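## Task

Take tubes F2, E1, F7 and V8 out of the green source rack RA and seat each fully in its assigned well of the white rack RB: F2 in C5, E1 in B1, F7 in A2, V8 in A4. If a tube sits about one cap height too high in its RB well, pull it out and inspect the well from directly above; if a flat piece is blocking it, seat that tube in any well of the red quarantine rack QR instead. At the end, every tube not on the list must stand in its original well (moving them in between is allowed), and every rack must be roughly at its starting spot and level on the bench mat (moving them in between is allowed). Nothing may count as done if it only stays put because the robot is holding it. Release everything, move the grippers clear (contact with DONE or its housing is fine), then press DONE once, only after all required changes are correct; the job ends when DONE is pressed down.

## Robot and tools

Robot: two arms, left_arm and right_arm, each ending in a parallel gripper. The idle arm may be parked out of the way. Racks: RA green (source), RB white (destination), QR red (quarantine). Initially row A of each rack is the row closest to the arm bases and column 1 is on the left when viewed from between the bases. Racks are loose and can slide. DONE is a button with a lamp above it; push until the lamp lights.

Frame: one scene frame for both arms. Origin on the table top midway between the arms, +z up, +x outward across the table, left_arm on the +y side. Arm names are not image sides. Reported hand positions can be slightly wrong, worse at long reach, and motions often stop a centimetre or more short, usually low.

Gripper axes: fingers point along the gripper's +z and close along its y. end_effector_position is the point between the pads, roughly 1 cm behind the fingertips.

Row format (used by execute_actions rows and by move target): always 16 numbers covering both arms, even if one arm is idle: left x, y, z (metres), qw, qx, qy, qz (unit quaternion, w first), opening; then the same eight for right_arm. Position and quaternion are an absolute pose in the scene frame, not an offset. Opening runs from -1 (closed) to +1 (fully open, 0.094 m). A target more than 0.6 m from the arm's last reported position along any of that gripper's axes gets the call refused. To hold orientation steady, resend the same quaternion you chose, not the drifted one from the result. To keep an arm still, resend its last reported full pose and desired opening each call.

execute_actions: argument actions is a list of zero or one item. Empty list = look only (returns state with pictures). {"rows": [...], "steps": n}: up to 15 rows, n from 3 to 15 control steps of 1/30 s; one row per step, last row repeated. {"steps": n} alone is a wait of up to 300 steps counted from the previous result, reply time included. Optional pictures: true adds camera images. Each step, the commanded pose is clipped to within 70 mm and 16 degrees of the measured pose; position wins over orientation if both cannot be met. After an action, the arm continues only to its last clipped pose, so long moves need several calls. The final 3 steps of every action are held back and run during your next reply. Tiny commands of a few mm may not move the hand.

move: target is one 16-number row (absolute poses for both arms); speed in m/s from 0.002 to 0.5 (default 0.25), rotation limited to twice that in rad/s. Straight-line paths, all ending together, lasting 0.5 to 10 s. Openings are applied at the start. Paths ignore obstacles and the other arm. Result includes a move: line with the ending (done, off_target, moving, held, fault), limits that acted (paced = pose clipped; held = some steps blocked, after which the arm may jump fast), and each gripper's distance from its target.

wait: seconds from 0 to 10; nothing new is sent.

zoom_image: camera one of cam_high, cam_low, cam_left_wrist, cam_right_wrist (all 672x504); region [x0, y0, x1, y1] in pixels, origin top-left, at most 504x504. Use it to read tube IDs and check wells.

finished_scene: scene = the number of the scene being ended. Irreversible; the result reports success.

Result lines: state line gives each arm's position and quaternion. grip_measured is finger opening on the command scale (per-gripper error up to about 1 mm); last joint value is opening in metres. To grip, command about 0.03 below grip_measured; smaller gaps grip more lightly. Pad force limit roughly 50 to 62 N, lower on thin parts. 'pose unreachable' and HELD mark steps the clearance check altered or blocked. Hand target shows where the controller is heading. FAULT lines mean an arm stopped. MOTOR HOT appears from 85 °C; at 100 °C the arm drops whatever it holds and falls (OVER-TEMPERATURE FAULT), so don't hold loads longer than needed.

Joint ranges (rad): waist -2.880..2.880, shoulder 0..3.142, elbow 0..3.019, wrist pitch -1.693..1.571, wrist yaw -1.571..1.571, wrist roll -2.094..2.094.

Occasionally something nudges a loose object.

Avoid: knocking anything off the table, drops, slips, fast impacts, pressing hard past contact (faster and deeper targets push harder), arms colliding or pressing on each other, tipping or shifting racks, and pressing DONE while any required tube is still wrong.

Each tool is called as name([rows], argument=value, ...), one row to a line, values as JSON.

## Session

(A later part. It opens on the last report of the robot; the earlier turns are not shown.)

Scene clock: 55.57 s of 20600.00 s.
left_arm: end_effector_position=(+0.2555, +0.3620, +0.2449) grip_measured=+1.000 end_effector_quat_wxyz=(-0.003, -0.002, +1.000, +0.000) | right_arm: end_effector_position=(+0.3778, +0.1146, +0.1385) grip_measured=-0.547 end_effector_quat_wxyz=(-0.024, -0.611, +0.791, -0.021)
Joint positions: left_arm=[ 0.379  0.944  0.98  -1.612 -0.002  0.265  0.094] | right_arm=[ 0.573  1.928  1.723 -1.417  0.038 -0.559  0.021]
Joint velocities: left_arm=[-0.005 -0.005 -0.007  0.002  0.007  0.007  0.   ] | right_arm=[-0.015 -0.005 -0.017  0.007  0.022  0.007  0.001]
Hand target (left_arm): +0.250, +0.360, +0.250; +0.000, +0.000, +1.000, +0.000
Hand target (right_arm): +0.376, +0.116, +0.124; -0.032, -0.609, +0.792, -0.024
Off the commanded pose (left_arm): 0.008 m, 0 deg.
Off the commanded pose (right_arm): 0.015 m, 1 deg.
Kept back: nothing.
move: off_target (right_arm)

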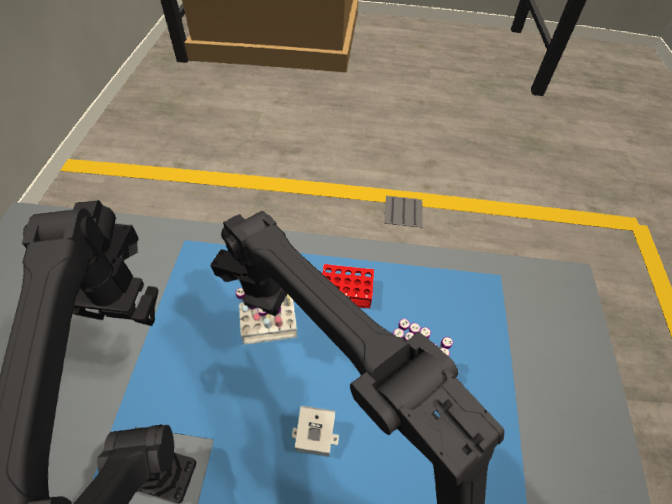

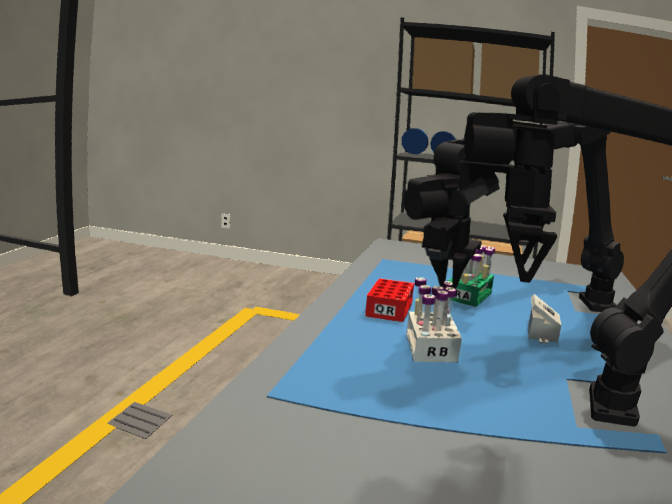

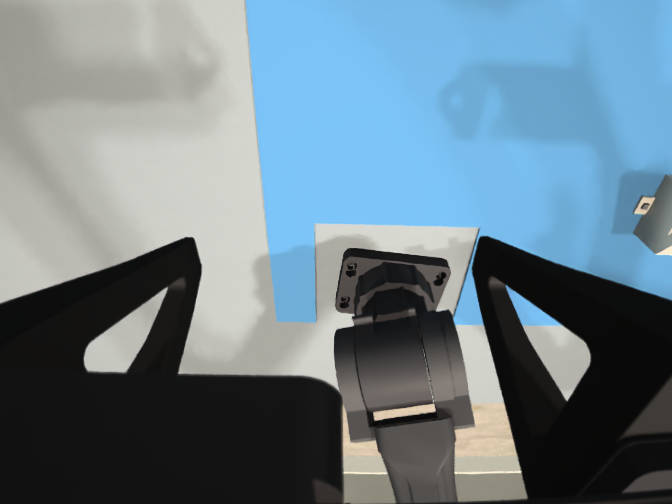

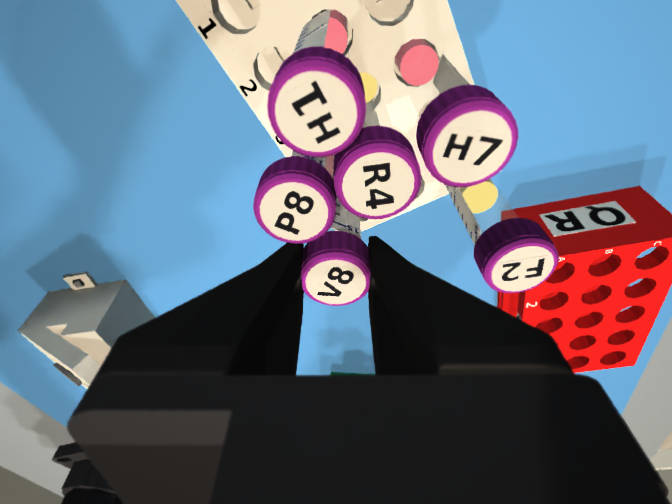

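move(target=[0.25,0.36,0.25,0,0,1,0,1,0.378,0.115,0.135,-0.024,-0.609,0.792,-0.021,-0.35], speed=0.03)

move(target=[0.25,0.36,0.25,0,0,1,0,1,0.388,0.12,0.2,0,-0.609,0.792,-0.02,-0.35], speed=0.1)

move(target=[0.25,0.36,0.25,0,0,1,0,1,0.343,-0.177,0.185,0,-0.267,0.964,0,-0.43])

zoom_image(camera="cam_low", region=[380,240,490,370])

Scene clock: 56.50 s of 20600.00 s.
left_arm: end_effector_position=(+0.2555, +0.3620, +0.2449) grip_measured=+1.000 end_effector_quat_wxyz=(-0.003, -0.002, +1.000, +0.000) | right_arm: end_effector_position=(+0.3778, +0.1146, +0.1385) grip_measured=-0.352 end_effector_quat_wxyz=(-0.024, -0.611, +0.791, -0.021)
Joint positions: left_arm=[ 0.379  0.944  0.98  -1.612 -0.002  0.265  0.094] | right_arm=[ 0.573  1.928  1.723 -1.417  0.038 -0.559  0.03 ]
Joint velocities: left_arm=[0.005 0.005 0.007 0.002 0.022 0.022 0.   ] | right_arm=[ 0.015 -0.005 -0.022  0.007  0.022  0.007  0.   ]
Hand target (left_arm): +0.250, +0.360, +0.250; +0.000, +0.000, +1.000, +0.000
Hand target (right_arm): +0.378, +0.115, +0.135; -0.024, -0.609, +0.792, -0.021
Off the commanded pose (left_arm): 0.008 m, 0 deg.
Off the commanded pose (right_arm): 0.004 m, 0 deg.
Kept back: nothing.
move: done

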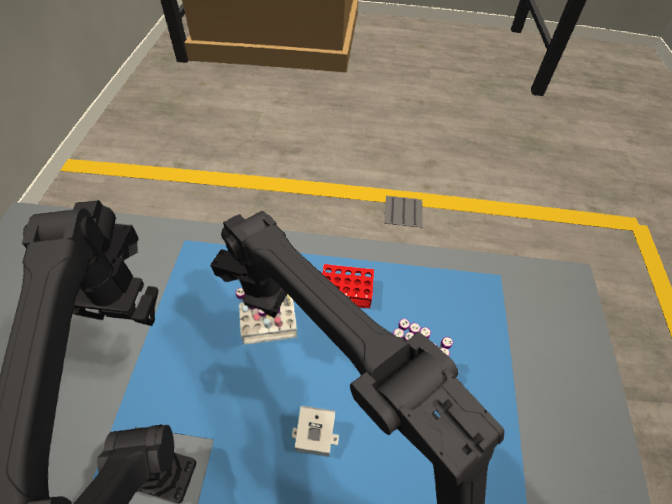

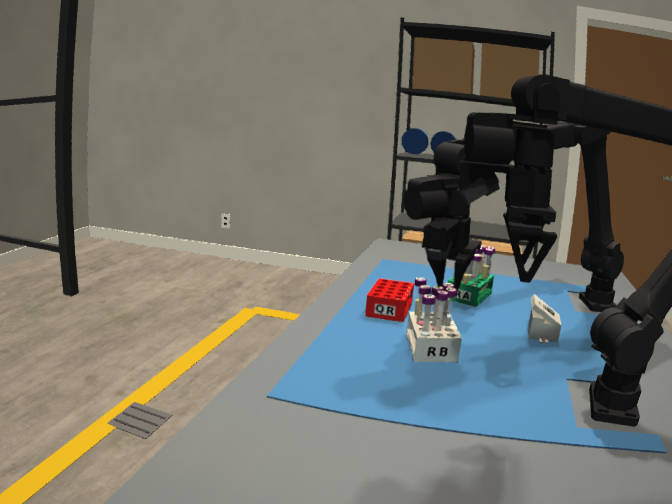

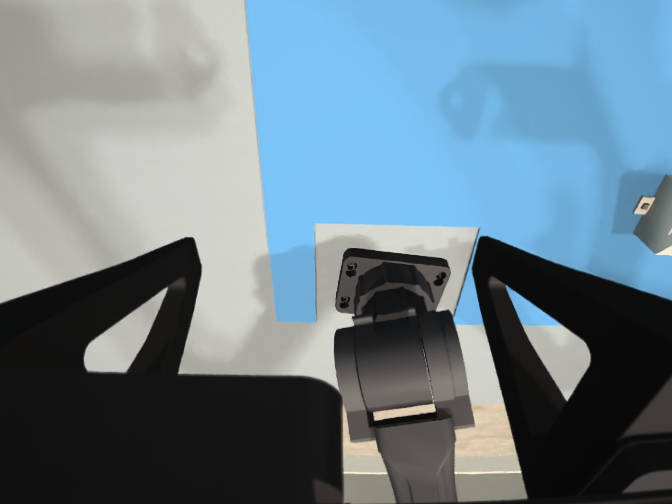

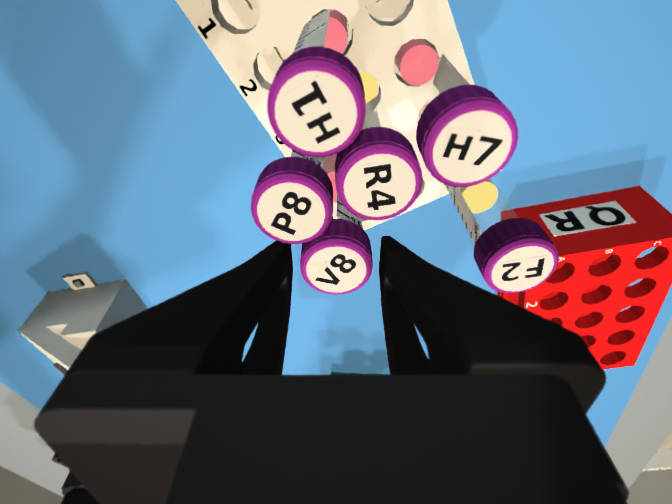

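Scene clock: 57.60 s of 20600.00 s.
left_arm: end_effector_position=(+0.2555, +0.3620, +0.2449) grip_measured=+1.000 end_effector_quat_wxyz=(-0.003, -0.002, +1.000, +0.000) | right_arm: end_effector_position=(+0.3755, +0.1125, +0.1737) grip_measured=-0.352 end_effector_quat_wxyz=(-0.027, -0.611, +0.791, -0.022)
Joint positions: left_arm=[ 0.379  0.944  0.98  -1.612 -0.002  0.265  0.094] | right_arm=[ 0.573  1.908  1.786 -1.507  0.038 -0.559  0.03 ]
Joint velocities: left_arm=[-0.024 -0.005 -0.007  0.002  0.022 -0.007  0.   ] | right_arm=[ 0.015 -0.005 -0.022  0.002 -0.022  0.007 -0.001]
Hand target (left_arm): +0.250, +0.360, +0.250; +0.000, +0.000, +1.000, +0.000
Hand target (right_arm): +0.387, +0.118, +0.200; +0.000, -0.609, +0.793, -0.020
Off the commanded pose (left_arm): 0.008 m, 0 deg.
Off the commanded pose (right_arm): 0.030 m, 3 deg.
Kept back: nothing.
move: off_target (right_arm)

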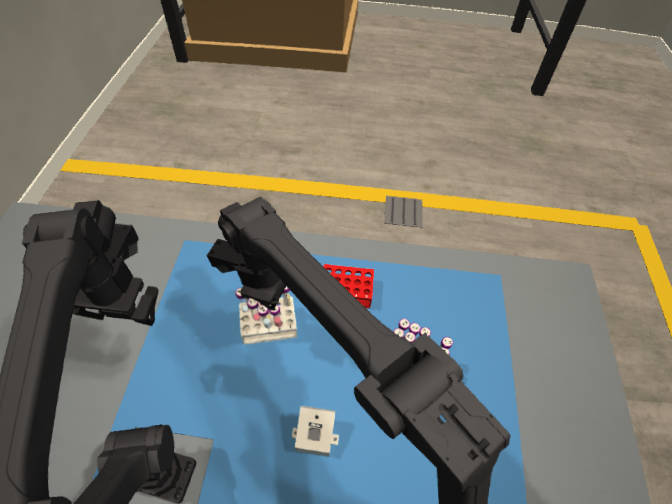

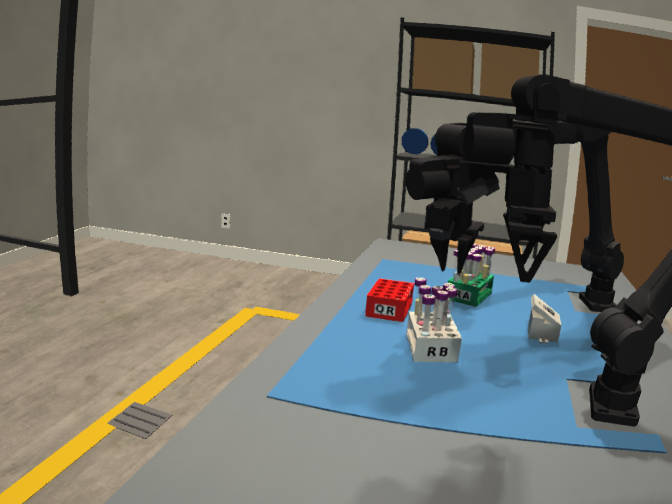

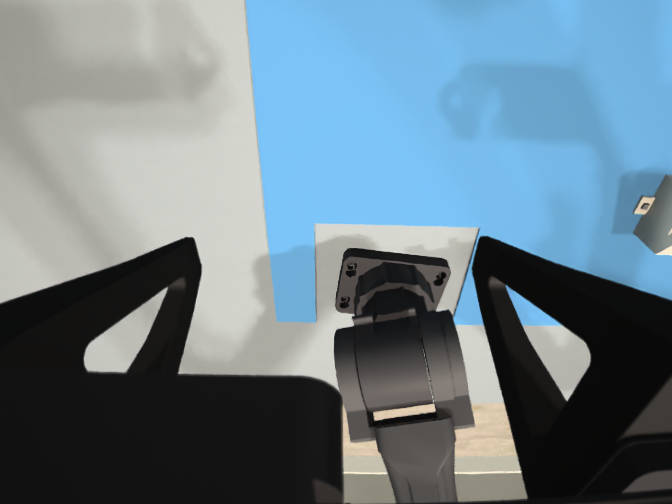

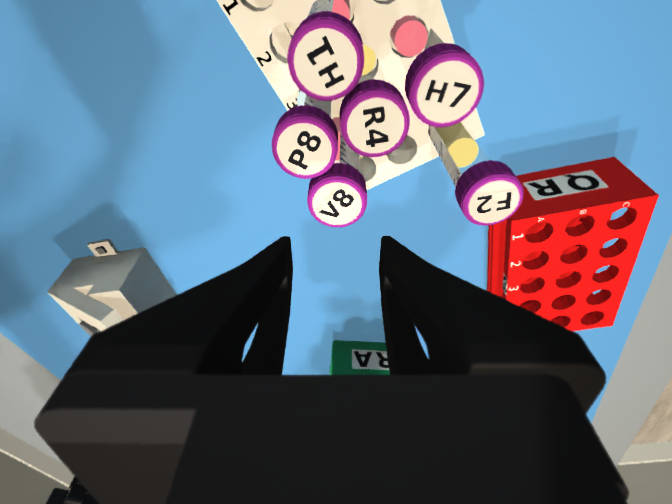

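Scene clock: 59.57 s of 20600.00 s.
left_arm: end_effector_position=(+0.2555, +0.3620, +0.2449) grip_measured=+1.000 end_effector_quat_wxyz=(-0.003, -0.002, +1.000, +0.000) | right_arm: end_effector_position=(+0.3388, -0.1784, +0.1821) grip_measured=-0.428 end_effector_quat_wxyz=(-0.007, -0.271, +0.963, -0.003)
Joint positions: left_arm=[ 0.379  0.944  0.98  -1.612 -0.002  0.265  0.094] | right_arm=[ 0.072  1.418  1.187 -1.354  0.006 -0.294  0.027]
Joint velocities: left_arm=[-0.005 -0.005 -0.007  0.002 -0.095  0.007  0.   ] | right_arm=[-0.024 -0.005  0.007  0.007 -0.037  0.037 -0.001]
Hand target (left_arm): +0.250, +0.360, +0.250; +0.000, +0.000, +1.000, +0.000
Hand target (right_arm): +0.337, -0.176, +0.183; -0.000, -0.267, +0.964, -0.001
Off the commanded pose (left_arm): 0.008 m, 0 deg.
Off the commanded pose (right_arm): 0.005 m, 1 deg.
Kept back: nothing.
move: done

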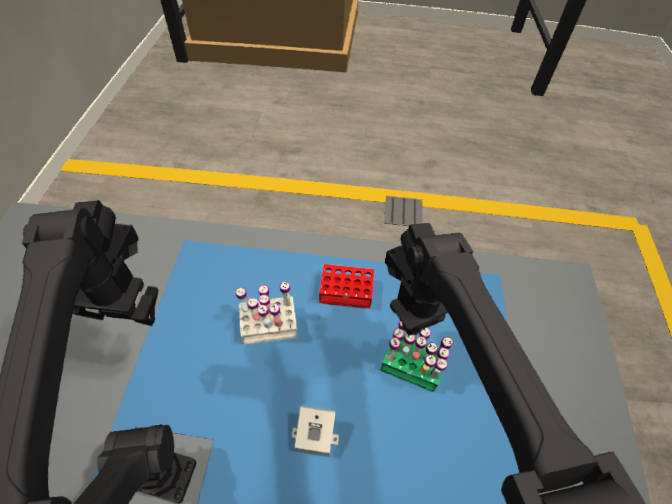

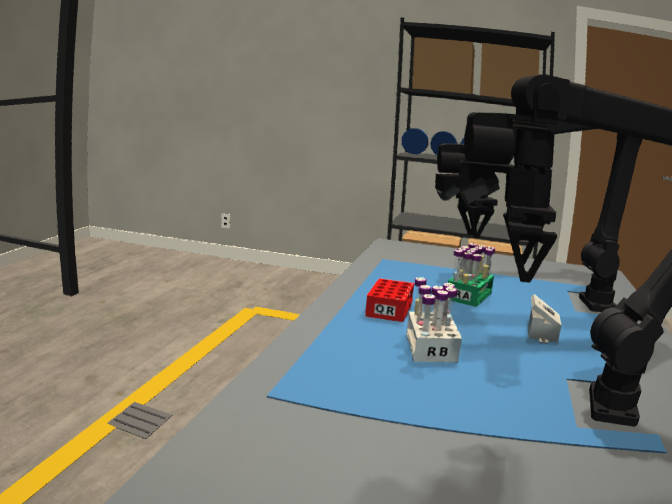

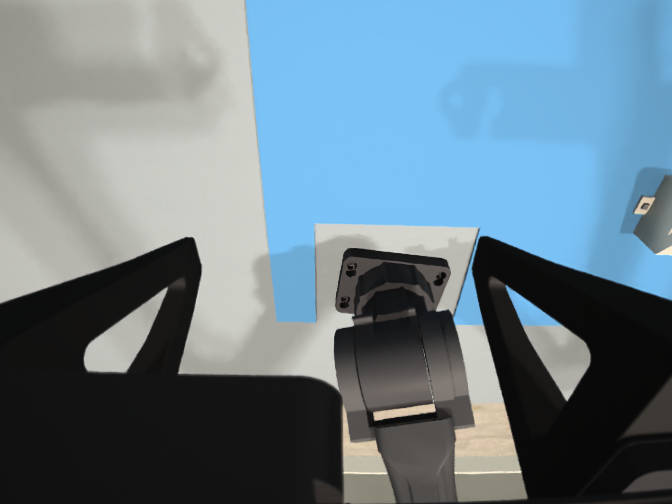

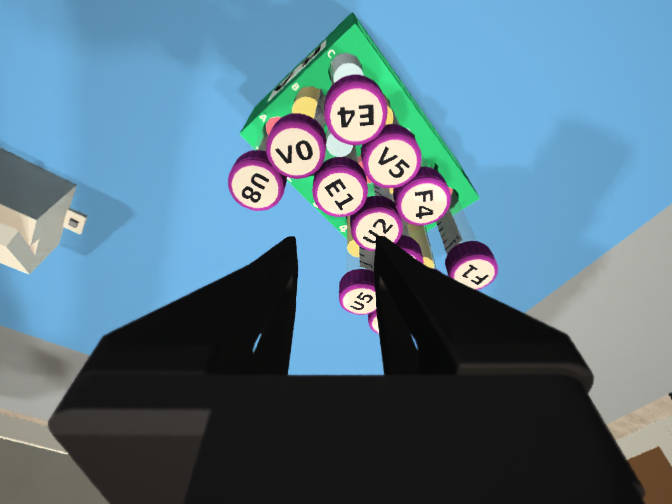

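Region (380, 240, 490, 370) of cam_low's 672x504 image, scaled by 3.877, with more detail than that image has; it fills the left 426 columns of this view, and the rest is white.

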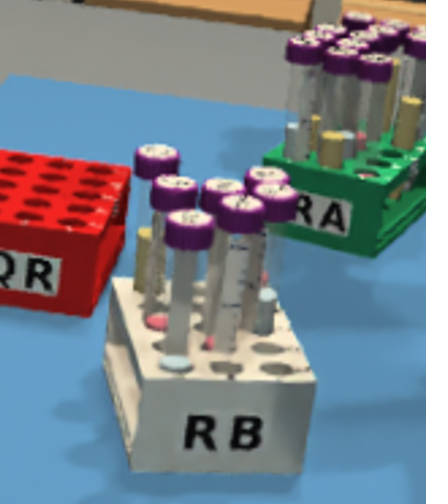

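move(target=[0.25,0.36,0.25,0,0,1,0,1,0.339,-0.183,0.14,0,-0.24,0.971,0,-0.44], speed=0.06)

Scene clock: 60.83 s of 20600.00 s.
left_arm: end_effector_position=(+0.2555, +0.3620, +0.2449) grip_measured=+1.000 end_effector_quat_wxyz=(-0.003, -0.002, +1.000, +0.000) | right_arm: end_effector_position=(+0.3383, -0.1803, +0.1483) grip_measured=-0.438 end_effector_quat_wxyz=(+0.005, -0.251, +0.968, -0.002)
Joint positions: left_arm=[ 0.379  0.944  0.98  -1.612 -0.002  0.265  0.094] | right_arm=[ 0.066  1.425  1.103 -1.239  0.003 -0.259  0.026]
Joint velocities: left_arm=[-0.015 -0.005  0.002  0.002 -0.022 -0.081  0.   ] | right_arm=[-0.015 -0.005  0.027 -0.002  0.066  0.007 -0.   ]
Hand target (left_arm): +0.250, +0.360, +0.250; +0.000, +0.000, +1.000, +0.000
Hand target (right_arm): +0.339, -0.183, +0.140; -0.000, -0.240, +0.971, -0.000
Off the commanded pose (left_arm): 0.008 m, 0 deg.
Off the commanded pose (right_arm): 0.009 m, 1 deg.
Kept back: nothing.
move: done

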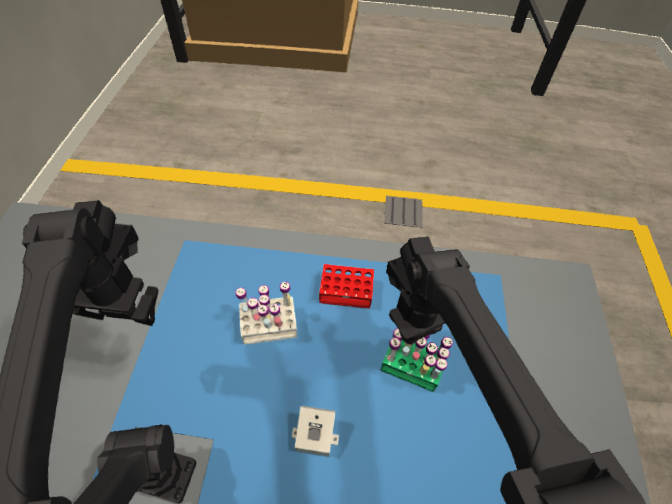

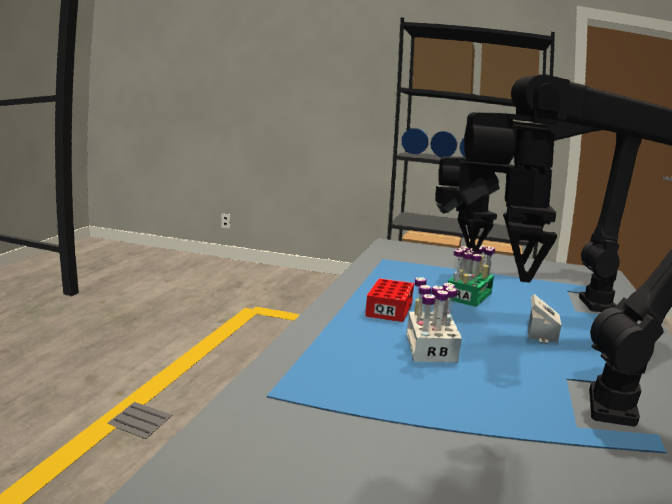

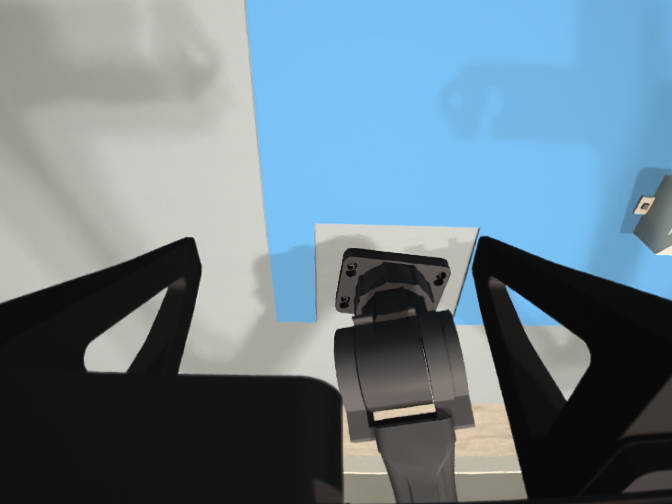

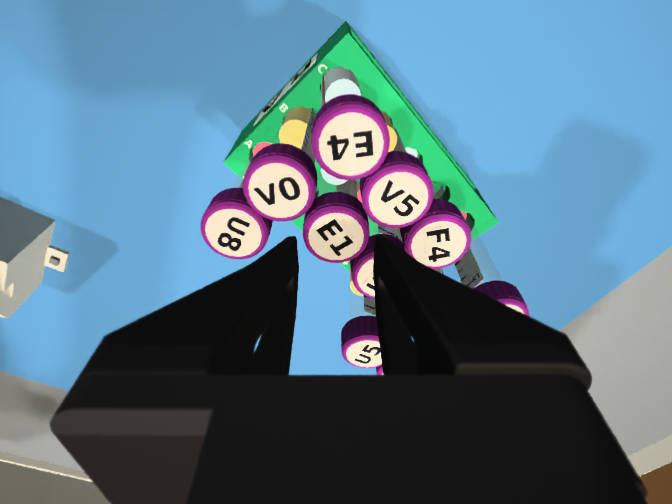

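move(target=[0.25,0.36,0.25,0,0,1,0,1,0.340,-0.181,0.118,0,-0.25,0.968,0,-0.44], speed=0.03)

Scene clock: 62.30 s of 20600.00 s.
left_arm: end_effector_position=(+0.2555, +0.3620, +0.2449) grip_measured=+1.000 end_effector_quat_wxyz=(-0.003, -0.002, +1.000, +0.000) | right_arm: end_effector_position=(+0.3415, -0.1795, +0.1422) grip_measured=-0.438 end_effector_quat_wxyz=(+0.015, -0.251, +0.968, -0.002)
Joint positions: left_arm=[ 0.379  0.944  0.98  -1.612 -0.002  0.265  0.094] | right_arm=[ 0.066  1.426  1.087 -1.201  0.003 -0.258  0.026]
Joint velocities: left_arm=[-0.005  0.005 -0.007 -0.002  0.125 -0.022  0.   ] | right_arm=[-0.005  0.005 -0.007 -0.007  0.066  0.007 -0.001]
Hand target (left_arm): +0.250, +0.360, +0.250; +0.000, +0.000, +1.000, +0.000
Hand target (right_arm): +0.339, -0.181, +0.119; -0.000, -0.250, +0.968, -0.000
Off the commanded pose (left_arm): 0.008 m, 0 deg.
Off the commanded pose (right_arm): 0.024 m, 2 deg.
Kept back: nothing.
move: off_target (right_arm)

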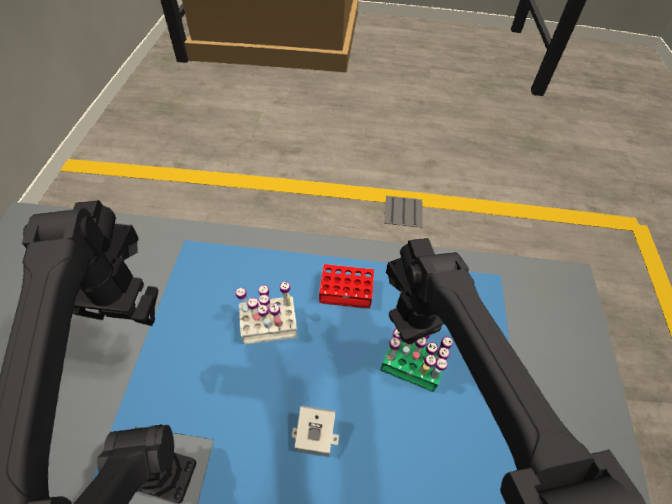

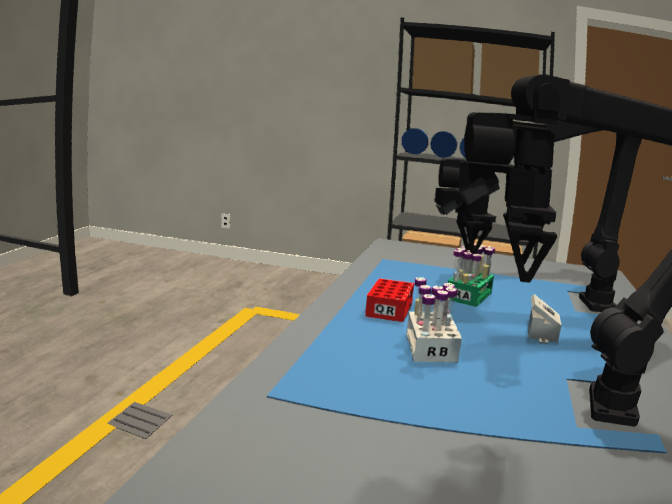

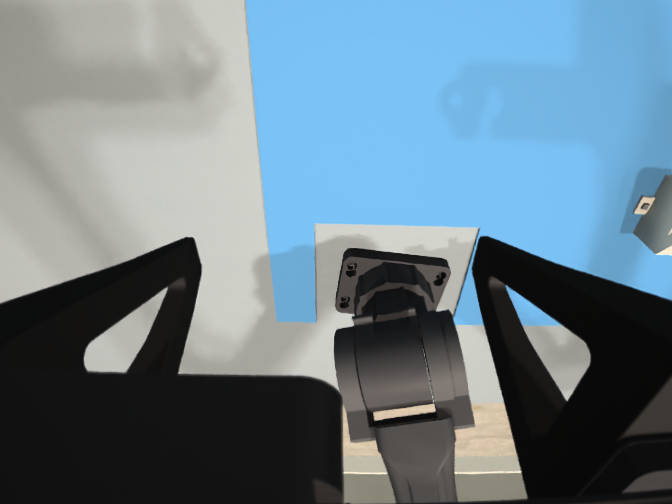

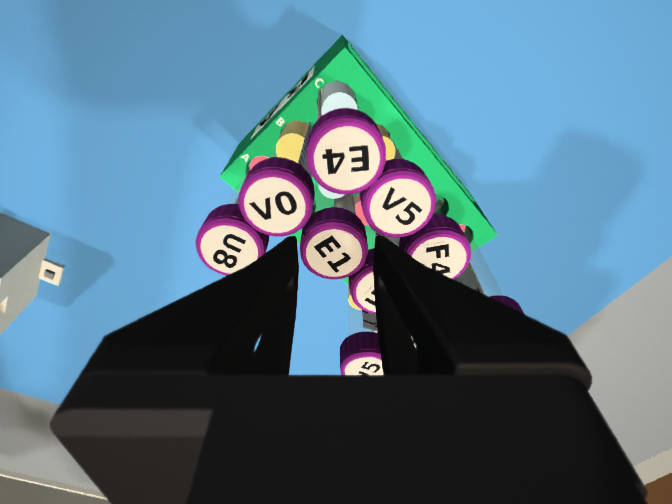

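move(target=[0.25,0.36,0.25,0,0,1,0,1,0.341,-0.179,0.142,0.01,-0.36,0.933,0,-0.44], speed=0.1)

move(target=[0.25,0.36,0.25,0,0,1,0,1,0.340,-0.179,0.118,0,-0.36,0.933,0,-0.44], speed=0.03)

Scene clock: 64.07 s of 20600.00 s.
left_arm: end_effector_position=(+0.2555, +0.3620, +0.2449) grip_measured=+1.000 end_effector_quat_wxyz=(-0.003, -0.002, +1.000, +0.000) | right_arm: end_effector_position=(+0.3396, -0.1798, +0.1433) grip_measured=-0.438 end_effector_quat_wxyz=(+0.013, -0.352, +0.936, -0.003)
Joint positions: left_arm=[ 0.379  0.944  0.98  -1.612 -0.002  0.265  0.094] | right_arm=[ 0.066  1.423  1.087 -1.209  0.002 -0.47   0.026]
Joint velocities: left_arm=[-0.005 -0.015  0.017 -0.002  0.007 -0.007  0.   ] | right_arm=[-0.005  0.005  0.007  0.002  0.051  0.037 -0.001]
Hand target (left_arm): +0.250, +0.360, +0.250; +0.000, +0.000, +1.000, +0.000
Hand target (right_arm): +0.341, -0.179, +0.142; +0.010, -0.360, +0.933, +0.000
Off the commanded pose (left_arm): 0.008 m, 0 deg.
Off the commanded pose (right_arm): 0.002 m, 1 deg.
Kept back: nothing.
move: done

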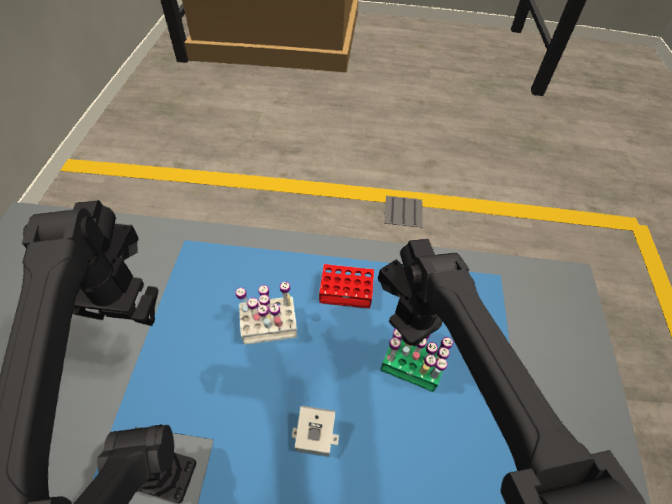

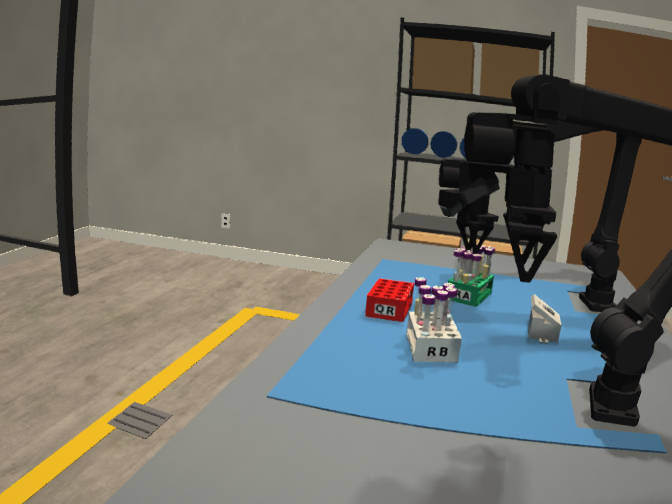

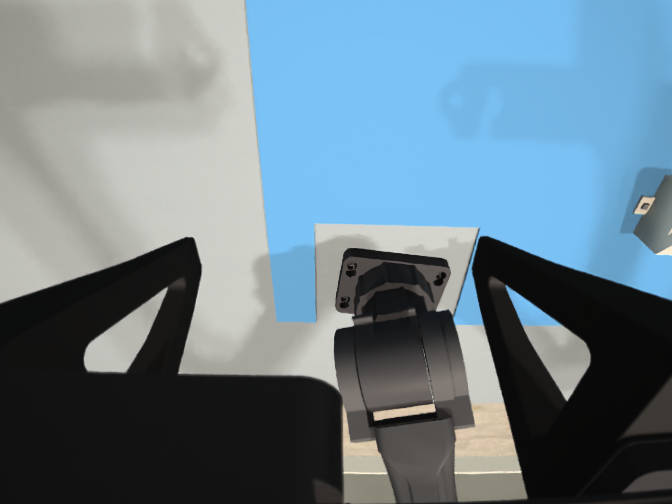

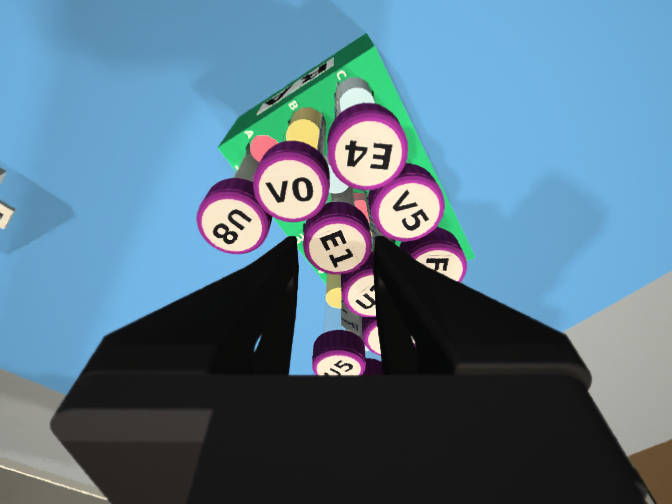

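Scene clock: 65.20 s of 20600.00 s.
left_arm: end_effector_position=(+0.2555, +0.3620, +0.2449) grip_measured=+1.000 end_effector_quat_wxyz=(-0.003, -0.002, +1.000, +0.000) | right_arm: end_effector_position=(+0.3391, -0.1796, +0.1277) grip_measured=-0.438 end_effector_quat_wxyz=(+0.004, -0.353, +0.935, -0.001)
Joint positions: left_arm=[ 0.379  0.944  0.98  -1.612 -0.002  0.265  0.094] | right_arm=[ 0.066  1.448  1.069 -1.184  0.    -0.474  0.026]
Joint velocities: left_arm=[-0.005 -0.005  0.017  0.012 -0.022  0.051  0.   ] | right_arm=[-0.005  0.005 -0.032 -0.002  0.022 -0.095 -0.   ]
Hand target (left_arm): +0.250, +0.360, +0.250; +0.000, +0.000, +1.000, +0.000
Hand target (right_arm): +0.340, -0.179, +0.118; -0.000, -0.360, +0.933, -0.000
Off the commanded pose (left_arm): 0.008 m, 0 deg.
Off the commanded pose (right_arm): 0.010 m, 1 deg.
Kept back: nothing.
move: done

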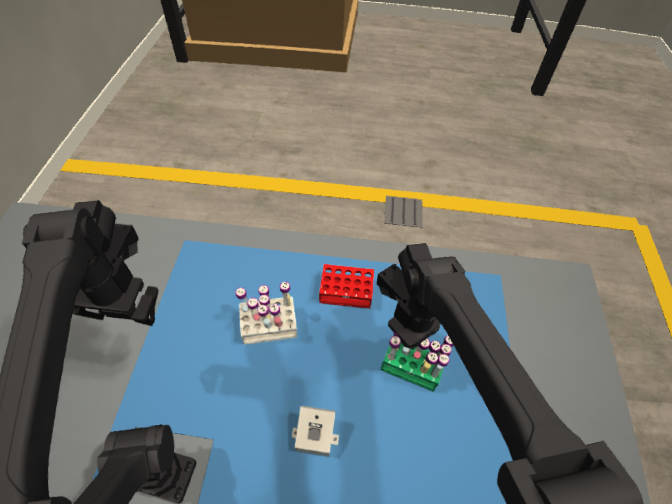

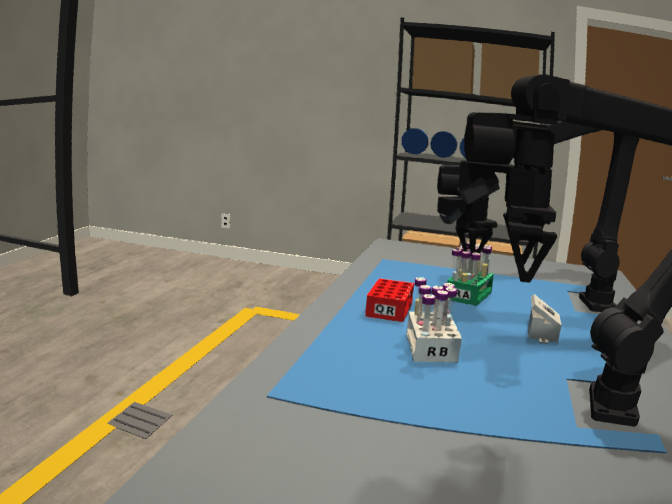

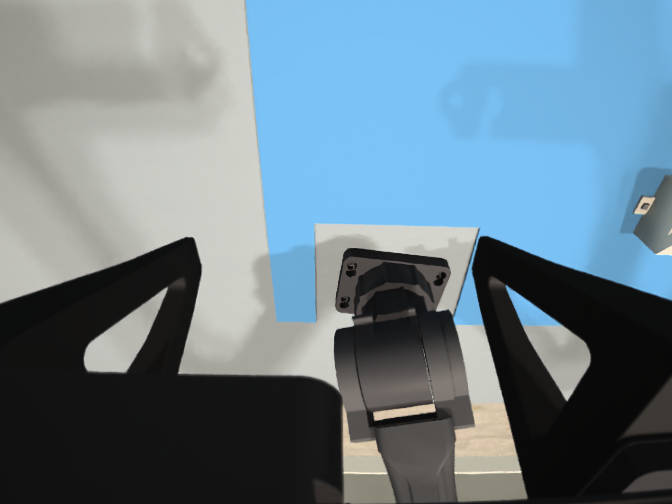

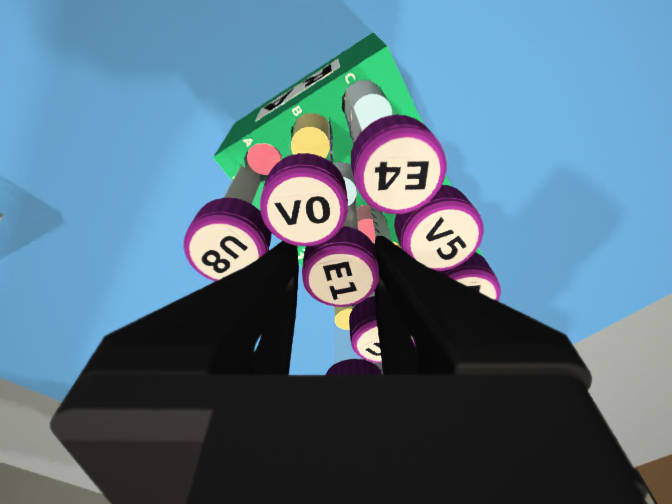

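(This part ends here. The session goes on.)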